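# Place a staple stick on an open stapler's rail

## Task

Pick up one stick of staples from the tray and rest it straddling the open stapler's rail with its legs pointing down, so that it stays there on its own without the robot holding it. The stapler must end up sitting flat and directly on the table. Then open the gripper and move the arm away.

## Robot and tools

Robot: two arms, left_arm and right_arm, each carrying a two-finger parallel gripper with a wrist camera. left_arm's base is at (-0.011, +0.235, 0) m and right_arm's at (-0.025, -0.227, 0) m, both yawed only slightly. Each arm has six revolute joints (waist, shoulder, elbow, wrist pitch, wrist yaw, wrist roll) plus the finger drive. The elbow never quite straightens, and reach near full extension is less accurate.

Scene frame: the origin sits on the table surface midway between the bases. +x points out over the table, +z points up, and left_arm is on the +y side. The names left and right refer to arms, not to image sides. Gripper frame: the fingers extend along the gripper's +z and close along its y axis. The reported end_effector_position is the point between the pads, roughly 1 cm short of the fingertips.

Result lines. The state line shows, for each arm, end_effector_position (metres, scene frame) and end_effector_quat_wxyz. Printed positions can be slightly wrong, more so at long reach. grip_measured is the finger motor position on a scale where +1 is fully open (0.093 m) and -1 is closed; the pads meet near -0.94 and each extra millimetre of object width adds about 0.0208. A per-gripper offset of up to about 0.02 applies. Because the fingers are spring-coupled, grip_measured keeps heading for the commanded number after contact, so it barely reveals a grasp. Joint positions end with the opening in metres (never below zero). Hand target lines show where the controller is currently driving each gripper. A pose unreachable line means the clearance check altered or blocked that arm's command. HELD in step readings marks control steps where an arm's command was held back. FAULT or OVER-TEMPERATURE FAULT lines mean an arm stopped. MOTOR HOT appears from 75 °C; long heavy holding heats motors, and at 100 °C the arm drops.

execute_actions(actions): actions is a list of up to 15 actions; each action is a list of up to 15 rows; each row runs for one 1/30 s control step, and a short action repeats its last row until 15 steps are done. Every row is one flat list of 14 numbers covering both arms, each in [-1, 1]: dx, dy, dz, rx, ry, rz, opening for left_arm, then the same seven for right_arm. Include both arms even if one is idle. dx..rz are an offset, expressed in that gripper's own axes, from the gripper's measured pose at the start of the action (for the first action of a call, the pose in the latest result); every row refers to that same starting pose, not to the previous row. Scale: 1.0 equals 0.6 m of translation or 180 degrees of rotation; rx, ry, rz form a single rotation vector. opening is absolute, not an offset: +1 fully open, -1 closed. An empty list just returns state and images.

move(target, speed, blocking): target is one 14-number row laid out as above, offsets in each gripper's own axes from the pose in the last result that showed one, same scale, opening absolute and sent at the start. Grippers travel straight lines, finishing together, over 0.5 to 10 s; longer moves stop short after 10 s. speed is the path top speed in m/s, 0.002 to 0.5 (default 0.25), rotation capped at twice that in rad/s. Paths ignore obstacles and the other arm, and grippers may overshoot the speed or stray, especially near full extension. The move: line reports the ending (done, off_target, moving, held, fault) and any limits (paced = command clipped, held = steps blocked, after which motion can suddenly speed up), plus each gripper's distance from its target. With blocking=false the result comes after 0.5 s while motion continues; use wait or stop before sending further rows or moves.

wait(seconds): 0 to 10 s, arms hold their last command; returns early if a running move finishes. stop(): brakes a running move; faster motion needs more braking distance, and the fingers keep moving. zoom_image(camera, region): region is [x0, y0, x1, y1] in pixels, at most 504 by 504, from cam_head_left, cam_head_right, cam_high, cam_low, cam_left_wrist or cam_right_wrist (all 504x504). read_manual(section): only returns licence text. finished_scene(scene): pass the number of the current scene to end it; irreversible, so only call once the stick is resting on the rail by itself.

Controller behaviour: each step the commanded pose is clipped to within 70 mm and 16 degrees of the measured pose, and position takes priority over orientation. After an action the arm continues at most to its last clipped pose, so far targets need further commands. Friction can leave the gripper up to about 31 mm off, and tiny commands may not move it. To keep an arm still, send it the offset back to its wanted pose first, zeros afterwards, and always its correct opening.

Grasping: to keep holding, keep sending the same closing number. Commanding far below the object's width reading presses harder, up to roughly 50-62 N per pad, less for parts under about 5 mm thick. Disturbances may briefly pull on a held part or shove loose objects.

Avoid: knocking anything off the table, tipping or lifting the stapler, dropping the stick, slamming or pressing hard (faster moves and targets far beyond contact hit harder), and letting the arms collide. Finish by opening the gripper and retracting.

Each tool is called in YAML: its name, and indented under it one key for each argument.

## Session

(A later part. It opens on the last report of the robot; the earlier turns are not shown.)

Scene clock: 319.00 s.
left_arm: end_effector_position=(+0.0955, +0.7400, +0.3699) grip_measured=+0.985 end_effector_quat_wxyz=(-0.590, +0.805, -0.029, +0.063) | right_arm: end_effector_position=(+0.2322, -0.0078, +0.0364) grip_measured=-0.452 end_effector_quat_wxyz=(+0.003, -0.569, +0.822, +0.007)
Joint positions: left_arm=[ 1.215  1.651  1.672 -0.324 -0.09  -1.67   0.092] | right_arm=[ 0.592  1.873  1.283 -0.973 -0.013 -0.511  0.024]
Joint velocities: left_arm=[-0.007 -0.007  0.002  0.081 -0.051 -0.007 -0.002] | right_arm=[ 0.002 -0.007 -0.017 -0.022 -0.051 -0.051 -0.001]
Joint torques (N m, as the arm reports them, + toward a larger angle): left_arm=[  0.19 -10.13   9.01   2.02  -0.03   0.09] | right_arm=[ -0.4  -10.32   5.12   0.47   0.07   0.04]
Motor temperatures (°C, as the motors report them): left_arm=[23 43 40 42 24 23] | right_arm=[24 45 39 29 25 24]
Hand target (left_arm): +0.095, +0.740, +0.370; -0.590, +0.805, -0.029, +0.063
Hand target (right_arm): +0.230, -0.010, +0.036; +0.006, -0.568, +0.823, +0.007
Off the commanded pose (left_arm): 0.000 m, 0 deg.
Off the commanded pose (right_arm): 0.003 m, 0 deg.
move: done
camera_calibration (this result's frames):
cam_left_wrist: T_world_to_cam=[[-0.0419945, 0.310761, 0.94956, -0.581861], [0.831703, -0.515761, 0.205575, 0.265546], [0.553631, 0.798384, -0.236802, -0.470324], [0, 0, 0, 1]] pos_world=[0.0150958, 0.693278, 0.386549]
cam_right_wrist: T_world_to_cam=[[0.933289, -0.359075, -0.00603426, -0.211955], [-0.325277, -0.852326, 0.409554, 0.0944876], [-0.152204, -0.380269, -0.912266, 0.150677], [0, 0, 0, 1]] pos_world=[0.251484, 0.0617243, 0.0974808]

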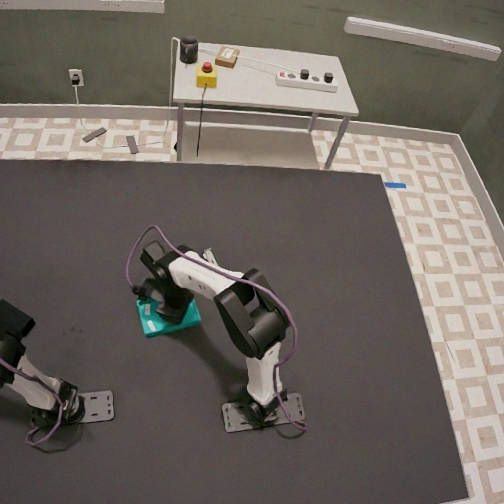

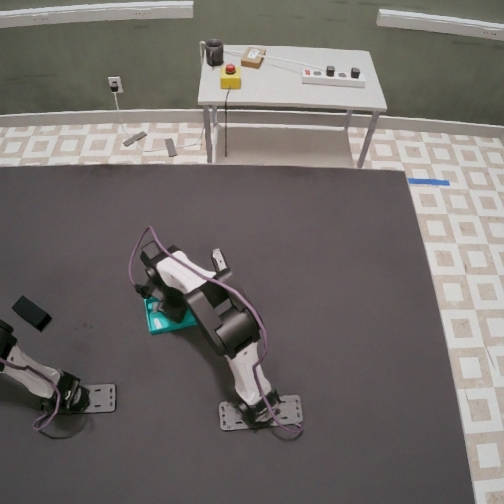

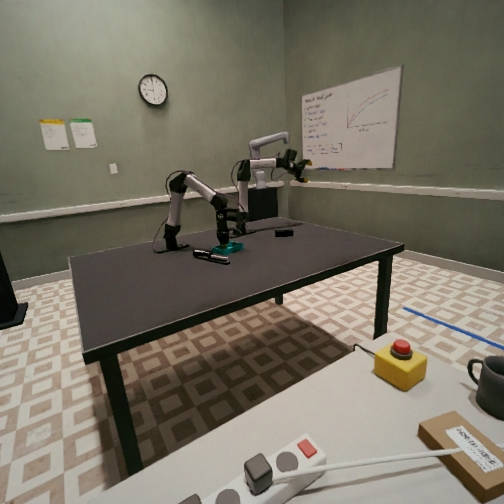

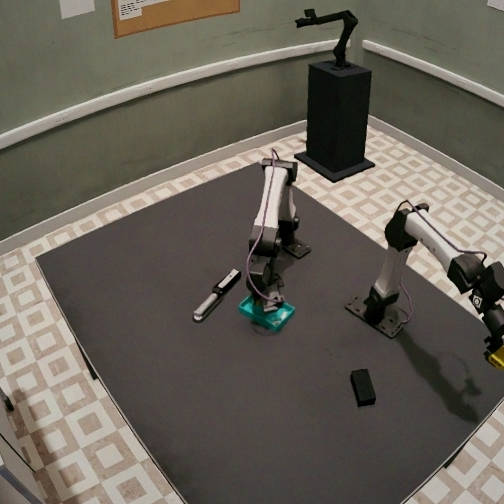

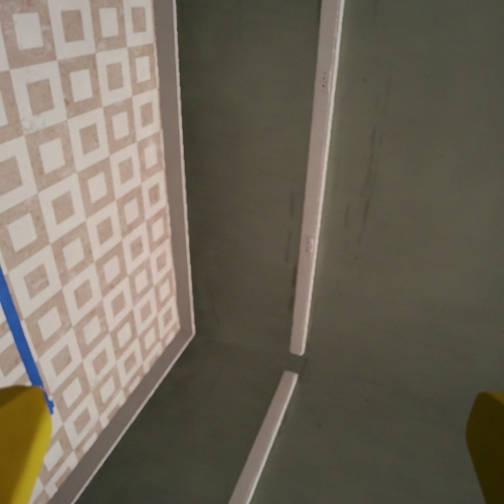

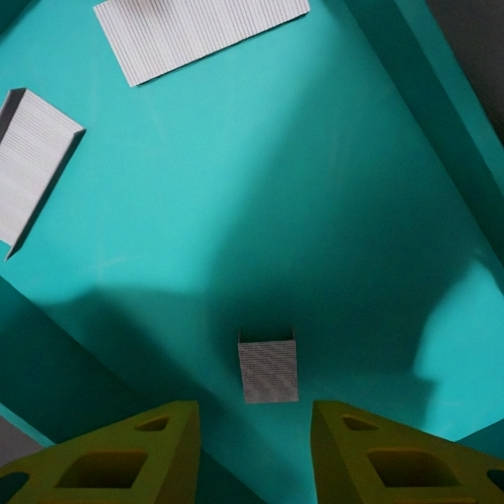

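execute_actions:
  actions: []

Scene clock: 343.70 s.
left_arm: end_effector_position=(+0.0955, +0.7400, +0.3699) grip_measured=+0.985 end_effector_quat_wxyz=(-0.590, +0.805, -0.029, +0.063) | right_arm: end_effector_position=(+0.2324, -0.0076, +0.0364) grip_measured=-0.452 end_effector_quat_wxyz=(+0.004, -0.569, +0.822, +0.007)
Joint positions: left_arm=[ 1.215  1.651  1.672 -0.324 -0.09  -1.67   0.092] | right_arm=[ 0.592  1.873  1.283 -0.971 -0.013 -0.511  0.024]
Joint velocities: left_arm=[-0.012 -0.012  0.002  0.022 -0.037 -0.051 -0.   ] | right_arm=[-0.012  0.002 -0.012 -0.007  0.037 -0.037 -0.   ]
Joint torques (N m, as the arm reports them, + toward a larger angle): left_arm=[  0.17 -10.14   8.97   1.98  -0.03   0.1 ] | right_arm=[ -0.4  -10.23   5.15   0.49   0.06   0.05]
Motor temperatures (°C, as the motors report them): left_arm=[23 43 40 43 24 23] | right_arm=[24 47 38 29 25 24]
Hand target (left_arm): +0.095, +0.740, +0.370; -0.590, +0.805, -0.029, +0.063
Hand target (right_arm): +0.230, -0.010, +0.036; +0.006, -0.568, +0.823, +0.007
Off the commanded pose (left_arm): 0.000 m, 0 deg.
Off the commanded pose (right_arm): 0.003 m, 0 deg.
camera_calibration (this result's frames):
cam_left_wrist: T_world_to_cam=[[-0.0419945, 0.310761, 0.94956, -0.581861], [0.831703, -0.515761, 0.205575, 0.265546], [0.553631, 0.798384, -0.236802, -0.470324], [0, 0, 0, 1]] pos_world=[0.0150958, 0.693278, 0.386549]
cam_right_wrist: T_world_to_cam=[[0.933294, -0.359071, -0.00548143, -0.21211], [-0.325636, -0.852628, 0.408641, 0.0948222], [-0.151405, -0.379597, -0.912679, 0.150614], [0, 0, 0, 1]] pos_world=[0.251643, 0.0618579, 0.0975511]

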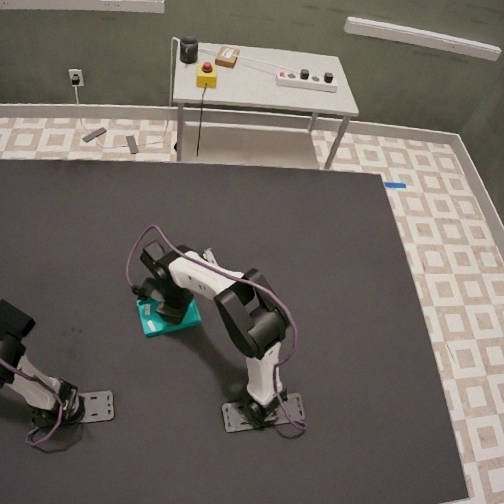

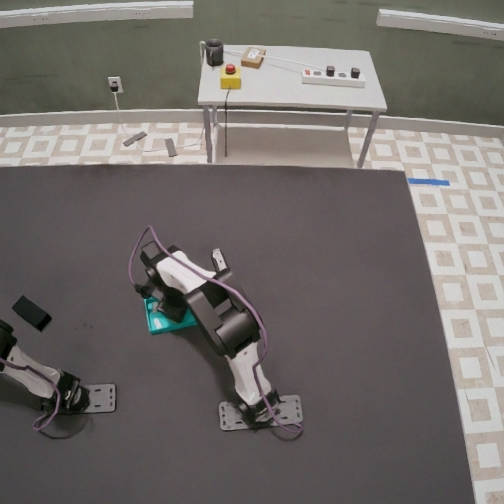

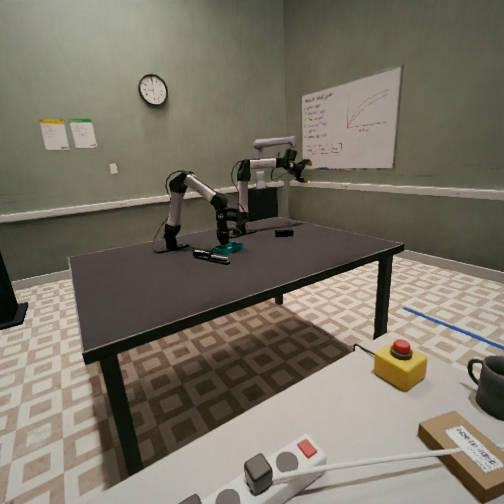

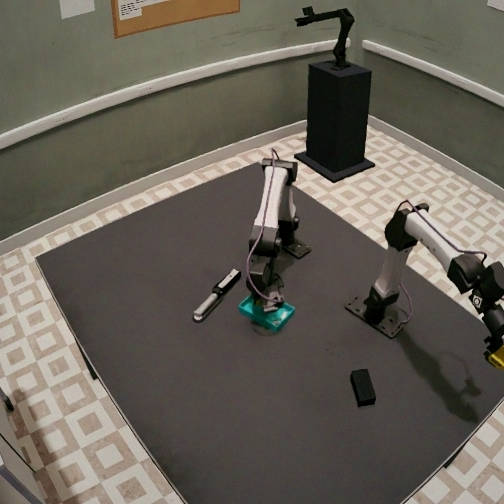

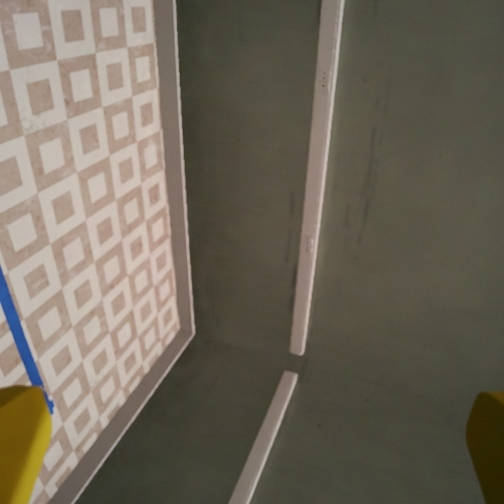

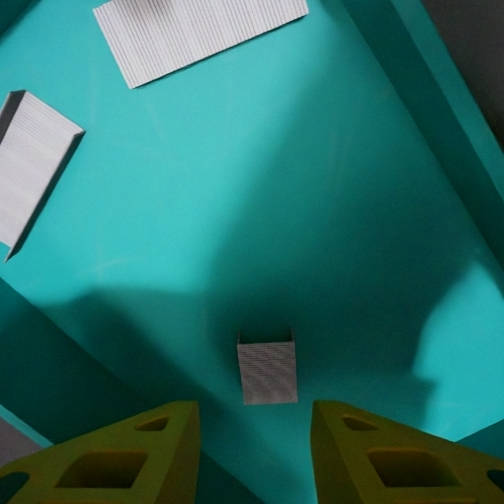

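move:
  target: [0,0,0,0,0,0,1, 0,-0.01,0.04,0,0,0,-0.45]
  speed: 0.04

Scene clock: 348.30 s.
left_arm: end_effector_position=(+0.0955, +0.7400, +0.3699) grip_measured=+0.985 end_effector_quat_wxyz=(-0.590, +0.805, -0.029, +0.063) | right_arm: end_effector_position=(+0.2405, -0.0035, +0.0237) grip_measured=-0.452 end_effector_quat_wxyz=(+0.017, -0.569, +0.822, +0.008)
Joint positions: left_arm=[ 1.215  1.651  1.672 -0.324 -0.09  -1.67   0.092] | right_arm=[ 0.586  1.9    1.263 -0.899 -0.013 -0.516  0.024]
Joint velocities: left_arm=[-0.022 -0.007 -0.017 -0.051  0.037  0.066 -0.   ] | right_arm=[-0.027 -0.002 -0.012 -0.095  0.022 -0.081 -0.   ]
Joint torques (N m, as the arm reports them, + toward a larger angle): left_arm=[  0.16 -10.12   9.01   2.01  -0.03   0.08] | right_arm=[-0.94 -7.98  5.02  0.58  0.1  -0.04]
Motor temperatures (°C, as the motors report them): left_arm=[23 43 40 43 24 23] | right_arm=[24 47 38 29 25 24]
Hand target (left_arm): +0.095, +0.740, +0.370; -0.590, +0.805, -0.029, +0.063
Hand target (right_arm): +0.238, -0.009, +0.013; +0.003, -0.569, +0.822, +0.007
Off the commanded pose (left_arm): 0.000 m, 0 deg.
Off the commanded pose (right_arm): 0.013 m, 2 deg.
move: off_target (right_arm)
camera_calibration (this result's frames):
cam_left_wrist: T_world_to_cam=[[-0.0419945, 0.310761, 0.94956, -0.581861], [0.831703, -0.515761, 0.205575, 0.265546], [0.553631, 0.798384, -0.236802, -0.470324], [0, 0, 0, 1]] pos_world=[0.0150958, 0.693278, 0.386549]
cam_right_wrist: T_world_to_cam=[[0.93286, -0.360158, 0.00760119, -0.218525], [-0.334816, -0.859048, 0.387214, 0.108872], [-0.132928, -0.363761, -0.921959, 0.137579], [0, 0, 0, 1]] pos_world=[0.258593, 0.0648691, 0.0863462]

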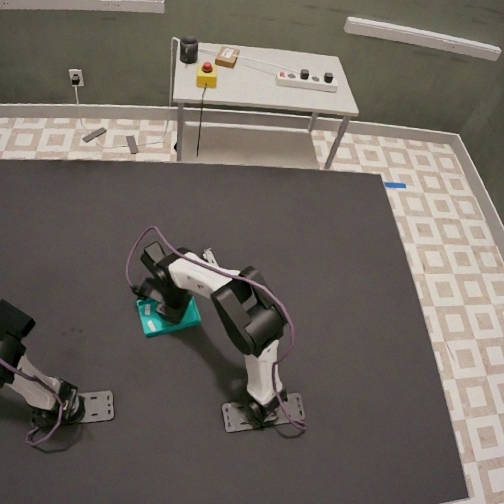

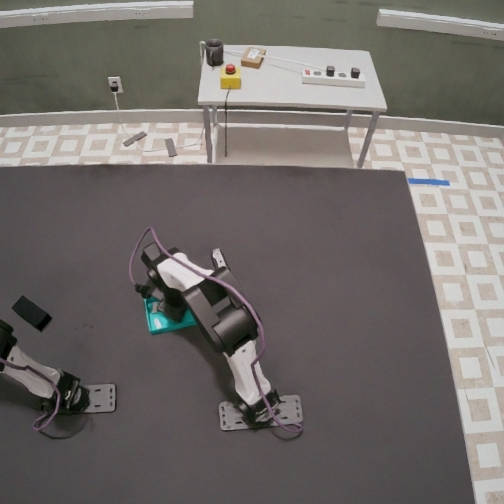

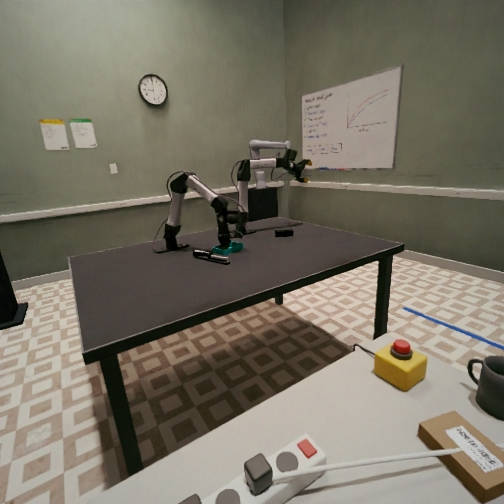

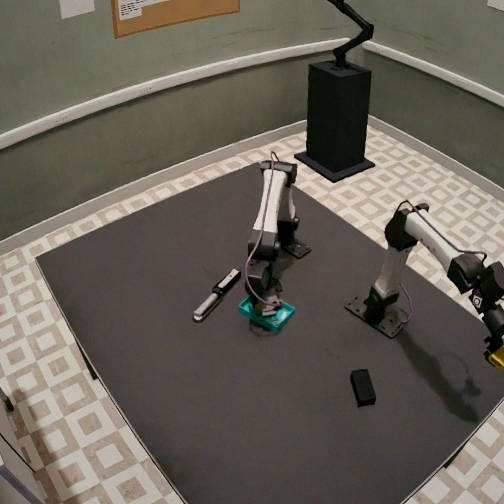

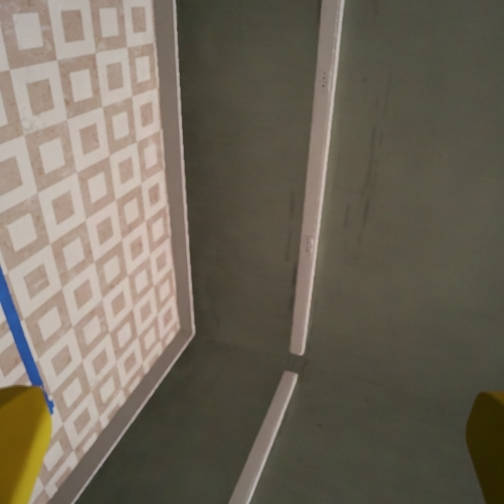

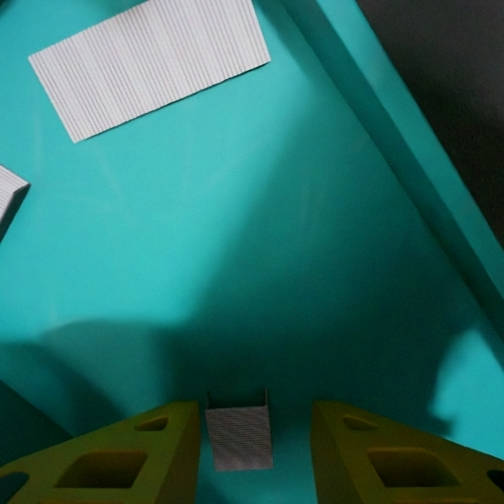

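execute_actions:
  actions:
    - [[0,0,0,0,0,0,1,0,0,0,0,0,0,-0.6]]
    - [[0,0,0,0,0,0,1,0,0,0,0,0,0,-0.8]]
    - [[0,0,0,0,0,0,1,0,0,0,0,0,0,-0.8]]

move:
  target: [0,0,0,0,0,0,1, 0,0,-0.13,0,0,0,-0.8]
  speed: 0.08

Scene clock: 357.30 s.
left_arm: end_effector_position=(+0.0955, +0.7400, +0.3699) grip_measured=+0.985 end_effector_quat_wxyz=(-0.590, +0.805, -0.029, +0.063) | right_arm: end_effector_position=(+0.2408, -0.0033, +0.0237) grip_measured=-0.788 end_effector_quat_wxyz=(+0.018, -0.569, +0.822, +0.008)
Joint positions: left_arm=[ 1.215  1.651  1.672 -0.324 -0.09  -1.67   0.092] | right_arm=[ 0.586  1.9    1.263 -0.897 -0.013 -0.517  0.007]
Joint velocities: left_arm=[-0.007 -0.017 -0.002  0.007 -0.051 -0.037 -0.   ] | right_arm=[ 0.002 -0.022  0.012 -0.066 -0.022 -0.051  0.   ]
Joint torques (N m, as the arm reports them, + toward a larger angle): left_arm=[  0.19 -10.15   8.97   2.02  -0.02   0.12] | right_arm=[-0.3  -9.49  6.88  0.43  0.06  0.03]
Motor temperatures (°C, as the motors report them): left_arm=[23 43 40 43 24 23] | right_arm=[24 46 38 29 25 24]
Hand target (left_arm): +0.095, +0.740, +0.370; -0.590, +0.805, -0.029, +0.063
Hand target (right_arm): +0.241, -0.003, +0.024; +0.018, -0.569, +0.822, +0.008
Off the commanded pose (left_arm): 0.000 m, 0 deg.
Off the commanded pose (right_arm): 0.000 m, 0 deg.
Step readings (end_effector_position; steps 1 to 15: 1st action; 16 to 30: 2nd action; 31 to 45: 3rd action):
0: left_arm (+0.0955, +0.7400, +0.3699) | right_arm (+0.2408, -0.0033, +0.0237)
1: left_arm (+0.0955, +0.7400, +0.3699) | right_arm (+0.2408, -0.0033, +0.0237)
2: left_arm (+0.0955, +0.7400, +0.3699) | right_arm (+0.2408, -0.0033, +0.0237)
4: left_arm (+0.0955, +0.7400, +0.3699) | right_arm (+0.2408, -0.0033, +0.0237)
8: left_arm (+0.0955, +0.7400, +0.3699) | right_arm (+0.2408, -0.0033, +0.0237)
15: left_arm (+0.0955, +0.7400, +0.3699) | right_arm (+0.2408, -0.0033, +0.0237)
16: left_arm (+0.0955, +0.7400, +0.3699) | right_arm (+0.2408, -0.0033, +0.0237)
17: left_arm (+0.0955, +0.7400, +0.3699) | right_arm (+0.2408, -0.0033, +0.0237)
19: left_arm (+0.0955, +0.7400, +0.3699) | right_arm (+0.2408, -0.0033, +0.0237)
23: left_arm (+0.0955, +0.7400, +0.3699) | right_arm (+0.2408, -0.0033, +0.0237)
30: left_arm (+0.0955, +0.7400, +0.3699) | right_arm (+0.2408, -0.0033, +0.0237)
31: left_arm (+0.0955, +0.7400, +0.3699) | right_arm (+0.2408, -0.0033, +0.0237)
32: left_arm (+0.0955, +0.7400, +0.3699) | right_arm (+0.2408, -0.0033, +0.0237)
34: left_arm (+0.0955, +0.7400, +0.3699) | right_arm (+0.2408, -0.0033, +0.0237)
38: left_arm (+0.0955, +0.7400, +0.3699) | right_arm (+0.2408, -0.0033, +0.0237)
45: end_effector_position above
camera_calibration (this result's frames):
cam_left_wrist: T_world_to_cam=[[-0.0419945, 0.310761, 0.94956, -0.581861], [0.831703, -0.515761, 0.205575, 0.265546], [0.553631, 0.798384, -0.236802, -0.470324], [0, 0, 0, 1]] pos_world=[0.0150958, 0.693278, 0.386549]
cam_right_wrist: T_world_to_cam=[[0.932988, -0.35981, 0.00835942, -0.218753], [-0.334947, -0.85955, 0.385985, 0.109224], [-0.131696, -0.362919, -0.922467, 0.137433], [0, 0, 0, 1]] pos_world=[0.258777, 0.0650514, 0.086447]

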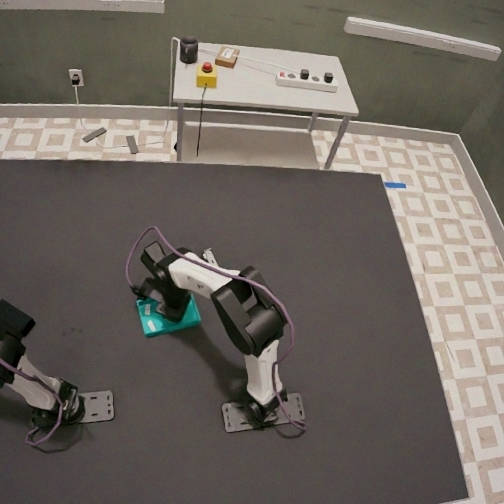

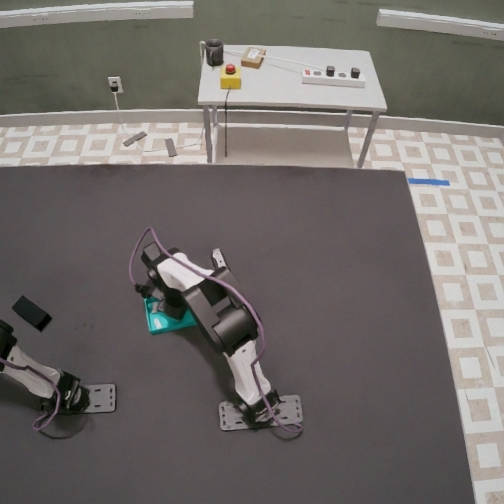

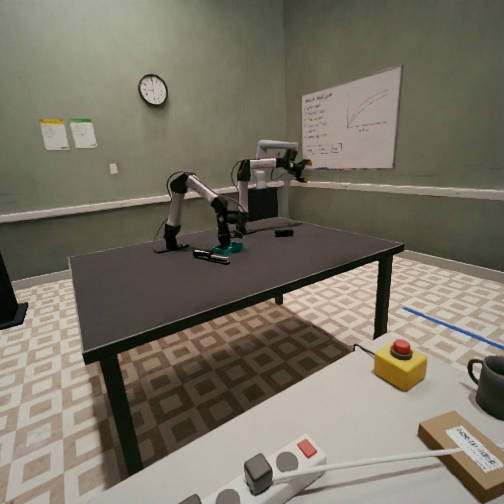

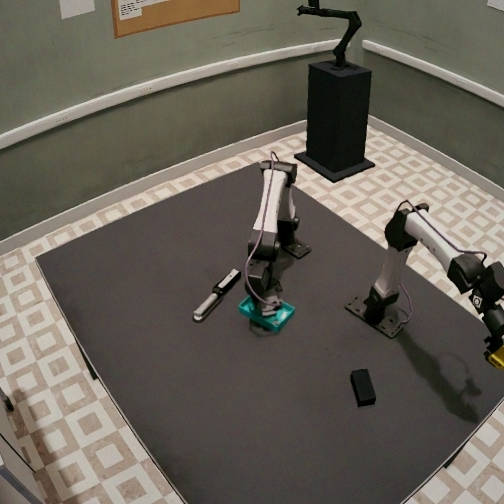

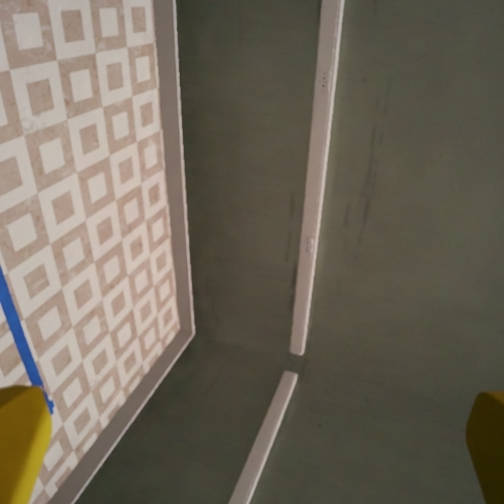

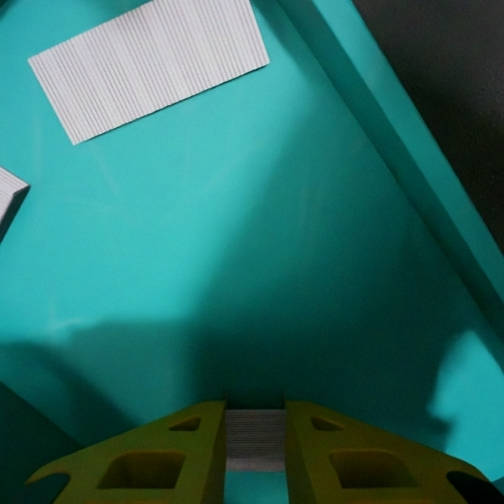

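Scene clock: 358.83 s.
left_arm: end_effector_position=(+0.0955, +0.7400, +0.3699) grip_measured=+0.985 end_effector_quat_wxyz=(-0.590, +0.805, -0.029, +0.063) | right_arm: end_effector_position=(+0.2370, -0.0064, +0.0947) grip_measured=-0.788 end_effector_quat_wxyz=(+0.011, -0.569, +0.822, +0.007)
Joint positions: left_arm=[ 1.215  1.651  1.672 -0.324 -0.09  -1.67   0.092] | right_arm=[ 0.586  1.823  1.455 -1.179 -0.013 -0.517  0.007]
Joint velocities: left_arm=[-0.002 -0.017 -0.027 -0.051 -0.066 -0.022  0.001] | right_arm=[-0.022  0.017 -0.032 -0.022 -0.081 -0.051  0.001]
Joint torques (N m, as the arm reports them, + toward a larger angle): left_arm=[  0.14 -10.13   9.     2.    -0.06   0.1 ] | right_arm=[-0.67 -9.77  9.03  0.33  0.1  -0.03]
Motor temperatures (°C, as the motors report them): left_arm=[23 43 40 43 24 23] | right_arm=[24 46 38 29 25 24]
Hand target (left_arm): +0.095, +0.740, +0.370; -0.590, +0.805, -0.029, +0.063
Hand target (right_arm): +0.239, -0.007, +0.102; +0.018, -0.569, +0.822, +0.008
Off the commanded pose (left_arm): 0.000 m, 0 deg.
Off the commanded pose (right_arm): 0.007 m, 1 deg.
move: done
camera_calibration (this result's frames):
cam_left_wrist: T_world_to_cam=[[-0.0419945, 0.310761, 0.94956, -0.581861], [0.831703, -0.515761, 0.205575, 0.265546], [0.553631, 0.798384, -0.236802, -0.470324], [0, 0, 0, 1]] pos_world=[0.0150958, 0.693278, 0.386549]
cam_right_wrist: T_world_to_cam=[[0.933039, -0.359768, 0.00221943, -0.21638], [-0.33116, -0.856404, 0.396112, 0.0760061], [-0.140607, -0.370323, -0.9182, 0.20298], [0, 0, 0, 1]] pos_world=[0.255602, 0.0624133, 0.156749]

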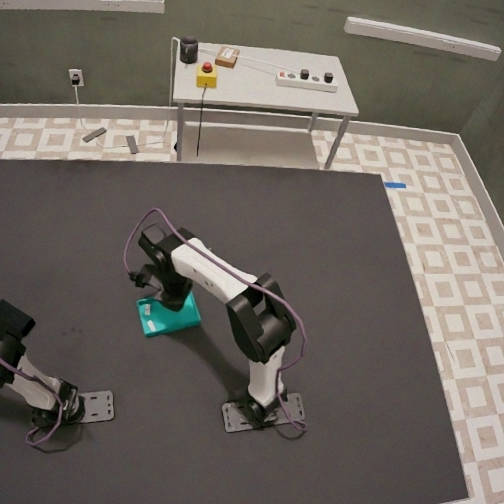

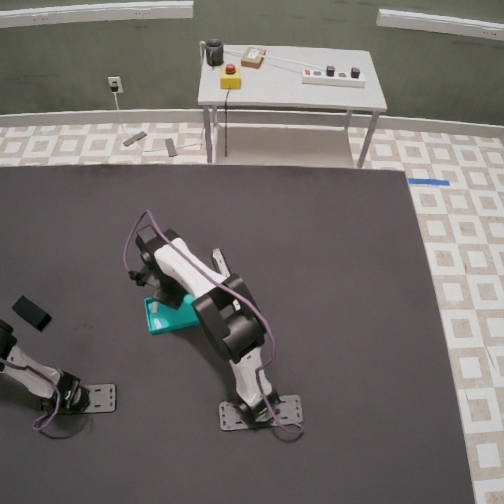

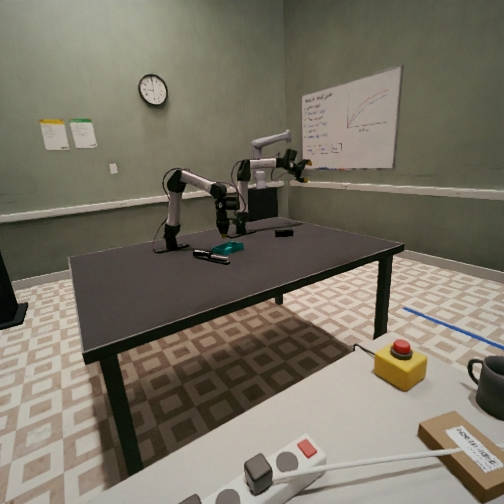

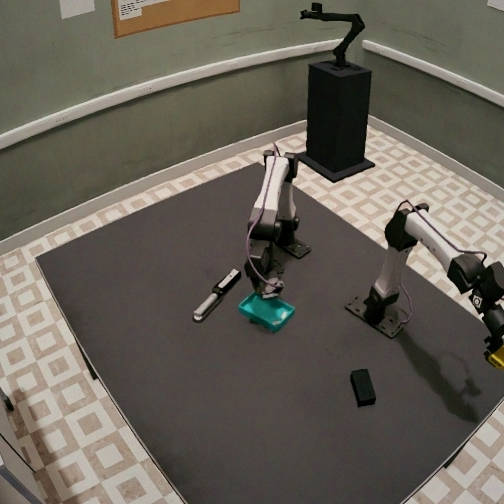

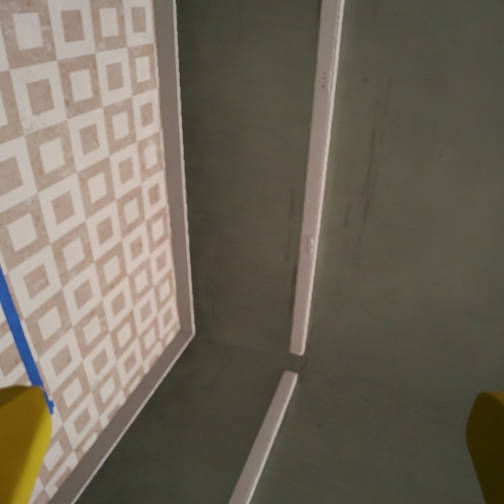

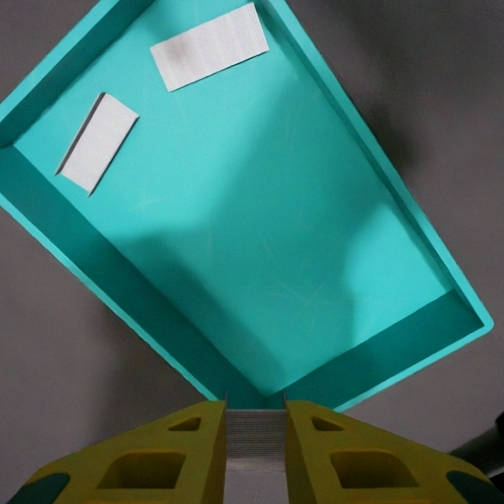

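move:
  target: [0,0,0,0,0,0,1, 0.048,-0.205,-0.058,0,0,0.27,-0.8]
  speed: 0.15

Scene clock: 377.80 s.
left_arm: end_effector_position=(+0.0955, +0.7400, +0.3699) grip_measured=+0.985 end_effector_quat_wxyz=(-0.590, +0.805, -0.029, +0.063) | right_arm: end_effector_position=(+0.3385, -0.0779, +0.1309) grip_measured=-0.788 end_effector_quat_wxyz=(+0.015, -0.188, +0.982, +0.009)
Joint positions: left_arm=[ 1.215  1.651  1.672 -0.324 -0.09  -1.67   0.092] | right_arm=[ 0.276  2.013  1.857 -1.382 -0.013  0.005  0.007]
Joint velocities: left_arm=[ 0.002 -0.002 -0.007 -0.007  0.007  0.007 -0.   ] | right_arm=[ 0.017 -0.002  0.012  0.007  0.022  0.037  0.   ]
Joint torques (N m, as the arm reports them, + toward a larger angle): left_arm=[  0.27 -10.21   8.97   2.02  -0.06   0.08] | right_arm=[-0.79 -9.39  9.3   0.38  0.09  0.13]
Motor temperatures (°C, as the motors report them): left_arm=[23 44 41 44 24 23] | right_arm=[24 47 41 29 25 24]
Hand target (left_arm): +0.095, +0.740, +0.370; -0.590, +0.805, -0.029, +0.063
Hand target (right_arm): +0.341, -0.079, +0.128; +0.008, -0.180, +0.984, +0.009
Off the commanded pose (left_arm): 0.000 m, 0 deg.
Off the commanded pose (right_arm): 0.004 m, 1 deg.
move: done
camera_calibration (this result's frames):
cam_left_wrist: T_world_to_cam=[[-0.0419945, 0.310761, 0.94956, -0.581861], [0.831703, -0.515761, 0.205575, 0.265546], [0.553631, 0.798384, -0.236802, -0.470324], [0, 0, 0, 1]] pos_world=[0.0150958, 0.693278, 0.386549]
cam_right_wrist: T_world_to_cam=[[0.362923, -0.931748, -0.0114861, -0.186643], [-0.85596, -0.338224, 0.391071, 0.252691], [-0.368265, -0.132097, -0.920289, 0.319906], [0, 0, 0, 1]] pos_world=[0.401841, -0.0461799, 0.193442]

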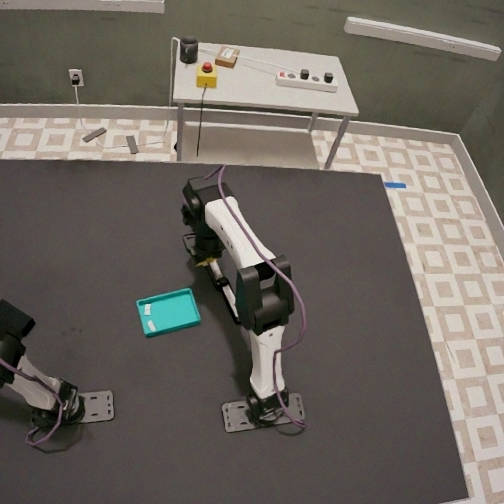

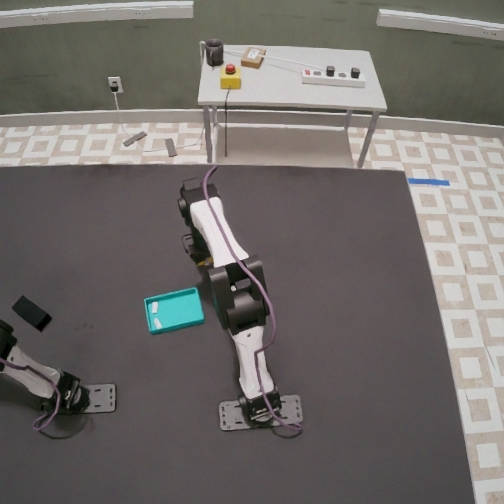

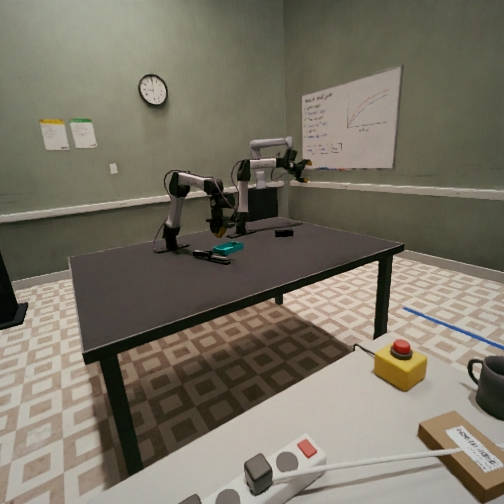

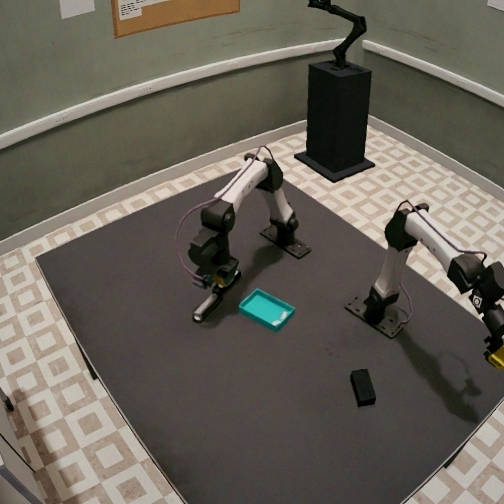

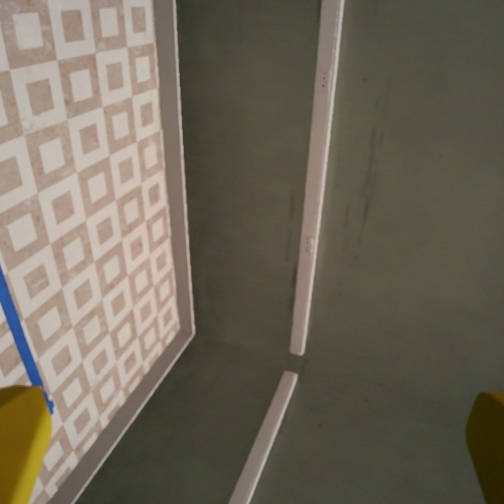

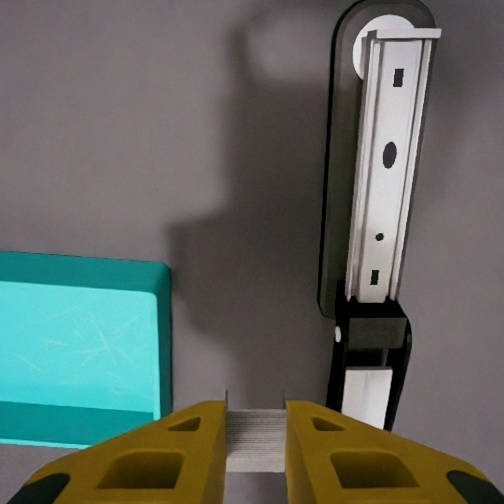

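move:
  target: [0,0,0,0,0,0,1, -0.066,-0.068,0.075,0,0,0,-0.8]
  speed: 0.08

Scene clock: 388.80 s.
left_arm: end_effector_position=(+0.0955, +0.7400, +0.3699) grip_measured=+0.985 end_effector_quat_wxyz=(-0.590, +0.805, -0.029, +0.063) | right_arm: end_effector_position=(+0.3839, -0.1006, +0.0880) grip_measured=-0.788 end_effector_quat_wxyz=(+0.008, -0.185, +0.983, +0.007)
Joint positions: left_arm=[ 1.215  1.651  1.672 -0.324 -0.09  -1.67   0.092] | right_arm=[ 0.187  2.18   1.941 -1.315 -0.013 -0.079  0.007]
Joint velocities: left_arm=[ 0.002  0.002 -0.002 -0.066  0.007  0.081 -0.001] | right_arm=[ 0.022 -0.017  0.017 -0.037  0.007 -0.007  0.   ]
Joint torques (N m, as the arm reports them, + toward a larger angle): left_arm=[  0.1  -10.21   8.93   2.01  -0.04   0.1 ] | right_arm=[ -0.74 -11.3    9.15   0.47   0.06  -0.05]
Motor temperatures (°C, as the motors report them): left_arm=[23 44 41 44 24 23] | right_arm=[24 47 42 29 25 24]
Hand target (left_arm): +0.095, +0.740, +0.370; -0.590, +0.805, -0.029, +0.063
Hand target (right_arm): +0.391, -0.101, +0.086; +0.015, -0.188, +0.982, +0.009
Off the commanded pose (left_arm): 0.000 m, 0 deg.
Off the commanded pose (right_arm): 0.008 m, 1 deg.
move: done
camera_calibration (this result's frames):
cam_left_wrist: T_world_to_cam=[[-0.0419945, 0.310761, 0.94956, -0.581861], [0.831703, -0.515761, 0.205575, 0.265546], [0.553631, 0.798384, -0.236802, -0.470324], [0, 0, 0, 1]] pos_world=[0.0150958, 0.693278, 0.386549]
cam_right_wrist: T_world_to_cam=[[0.357774, -0.933756, -0.00984106, -0.223057], [-0.852569, -0.33093, 0.40449, 0.298903], [-0.380952, -0.136326, -0.914489, 0.298067], [0, 0, 0, 1]] pos_world=[0.448189, -0.0687311, 0.149481]

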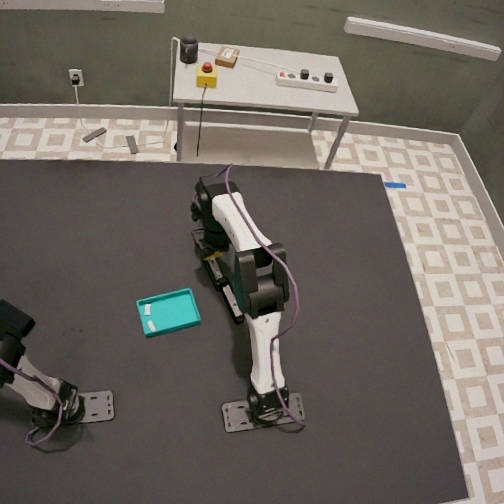

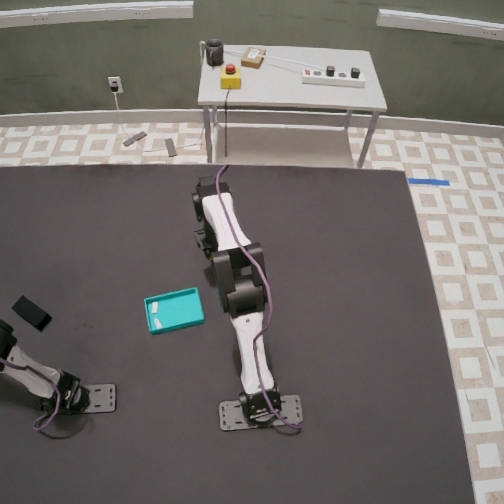

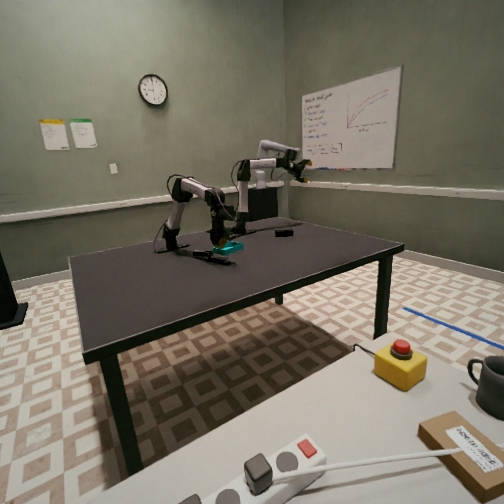

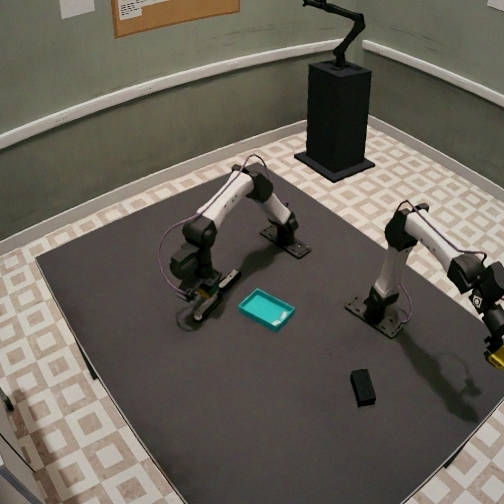

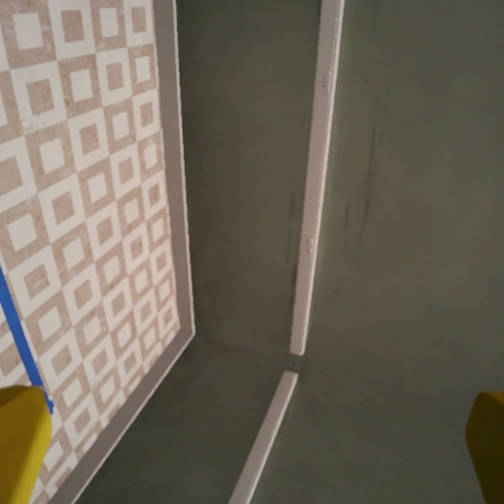

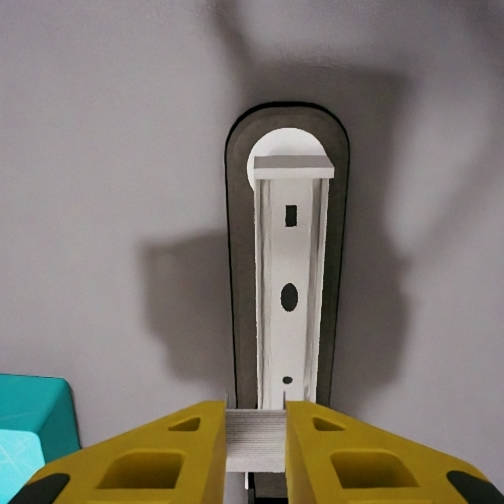

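move:
  target: [0,0,0,0,0,0,1, -0.012,-0.024,0.04,0,0,0,-0.8]
  speed: 0.04

Scene clock: 397.27 s.
left_arm: end_effector_position=(+0.0955, +0.7400, +0.3699) grip_measured=+0.985 end_effector_quat_wxyz=(-0.590, +0.805, -0.029, +0.063) | right_arm: end_effector_position=(+0.3988, -0.1069, +0.0777) grip_measured=-0.788 end_effector_quat_wxyz=(+0.022, -0.184, +0.983, +0.008)
Joint positions: left_arm=[ 1.215  1.651  1.672 -0.324 -0.09  -1.67   0.092] | right_arm=[ 0.163  2.206  1.942 -1.261 -0.013 -0.1    0.007]
Joint velocities: left_arm=[-0.002 -0.022  0.017  0.007 -0.037  0.051 -0.001] | right_arm=[ 0.002  0.002 -0.007  0.007  0.066 -0.051 -0.001]
Joint torques (N m, as the arm reports them, + toward a larger angle): left_arm=[  0.2  -10.05   8.99   2.01  -0.04   0.1 ] | right_arm=[ -1.05 -11.38   5.29   0.55   0.1    0.03]
Motor temperatures (°C, as the motors report them): left_arm=[23 44 41 44 24 23] | right_arm=[24 48 43 29 25 24]
Hand target (left_arm): +0.095, +0.740, +0.370; -0.590, +0.805, -0.029, +0.063
Hand target (right_arm): +0.396, -0.111, +0.064; +0.008, -0.185, +0.983, +0.007
Off the commanded pose (left_arm): 0.000 m, 0 deg.
Off the commanded pose (right_arm): 0.015 m, 2 deg.
move: off_target (right_arm)
camera_calibration (this result's frames):
cam_left_wrist: T_world_to_cam=[[-0.0419945, 0.310761, 0.94956, -0.581861], [0.831703, -0.515761, 0.205575, 0.265546], [0.553631, 0.798384, -0.236802, -0.470324], [0, 0, 0, 1]] pos_world=[0.0150958, 0.693278, 0.386549]
cam_right_wrist: T_world_to_cam=[[0.355859, -0.934515, -0.00679275, -0.23398], [-0.864257, -0.331853, 0.378065, 0.32029], [-0.355561, -0.128667, -0.925754, 0.285053], [0, 0, 0, 1]] pos_world=[0.461431, -0.0756917, 0.141209]

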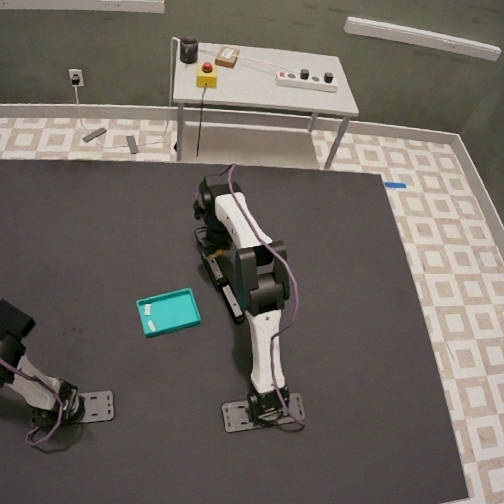

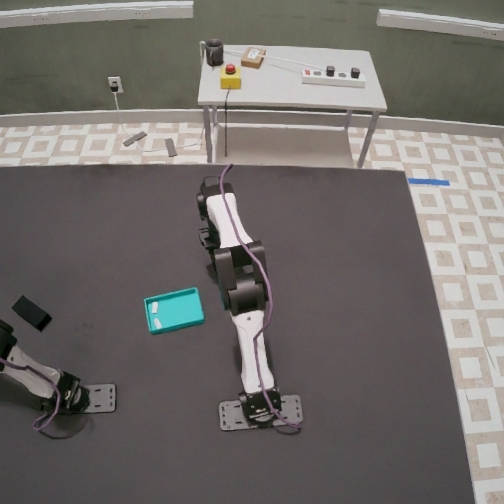

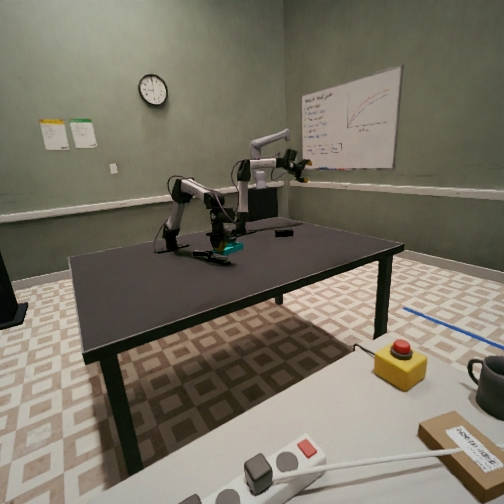

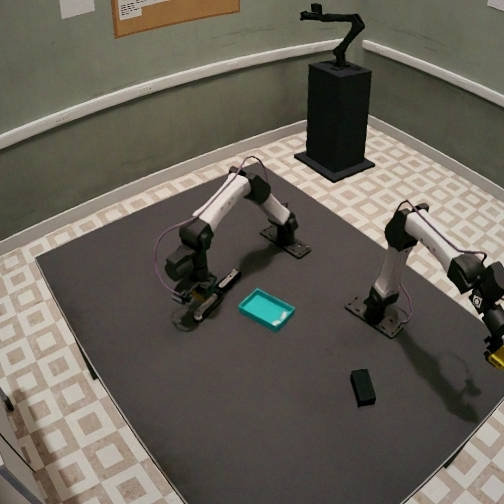

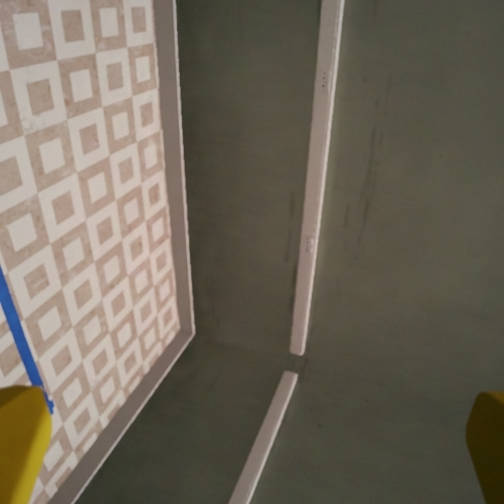

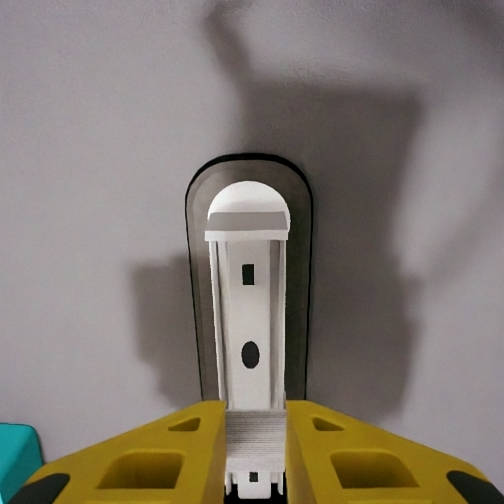

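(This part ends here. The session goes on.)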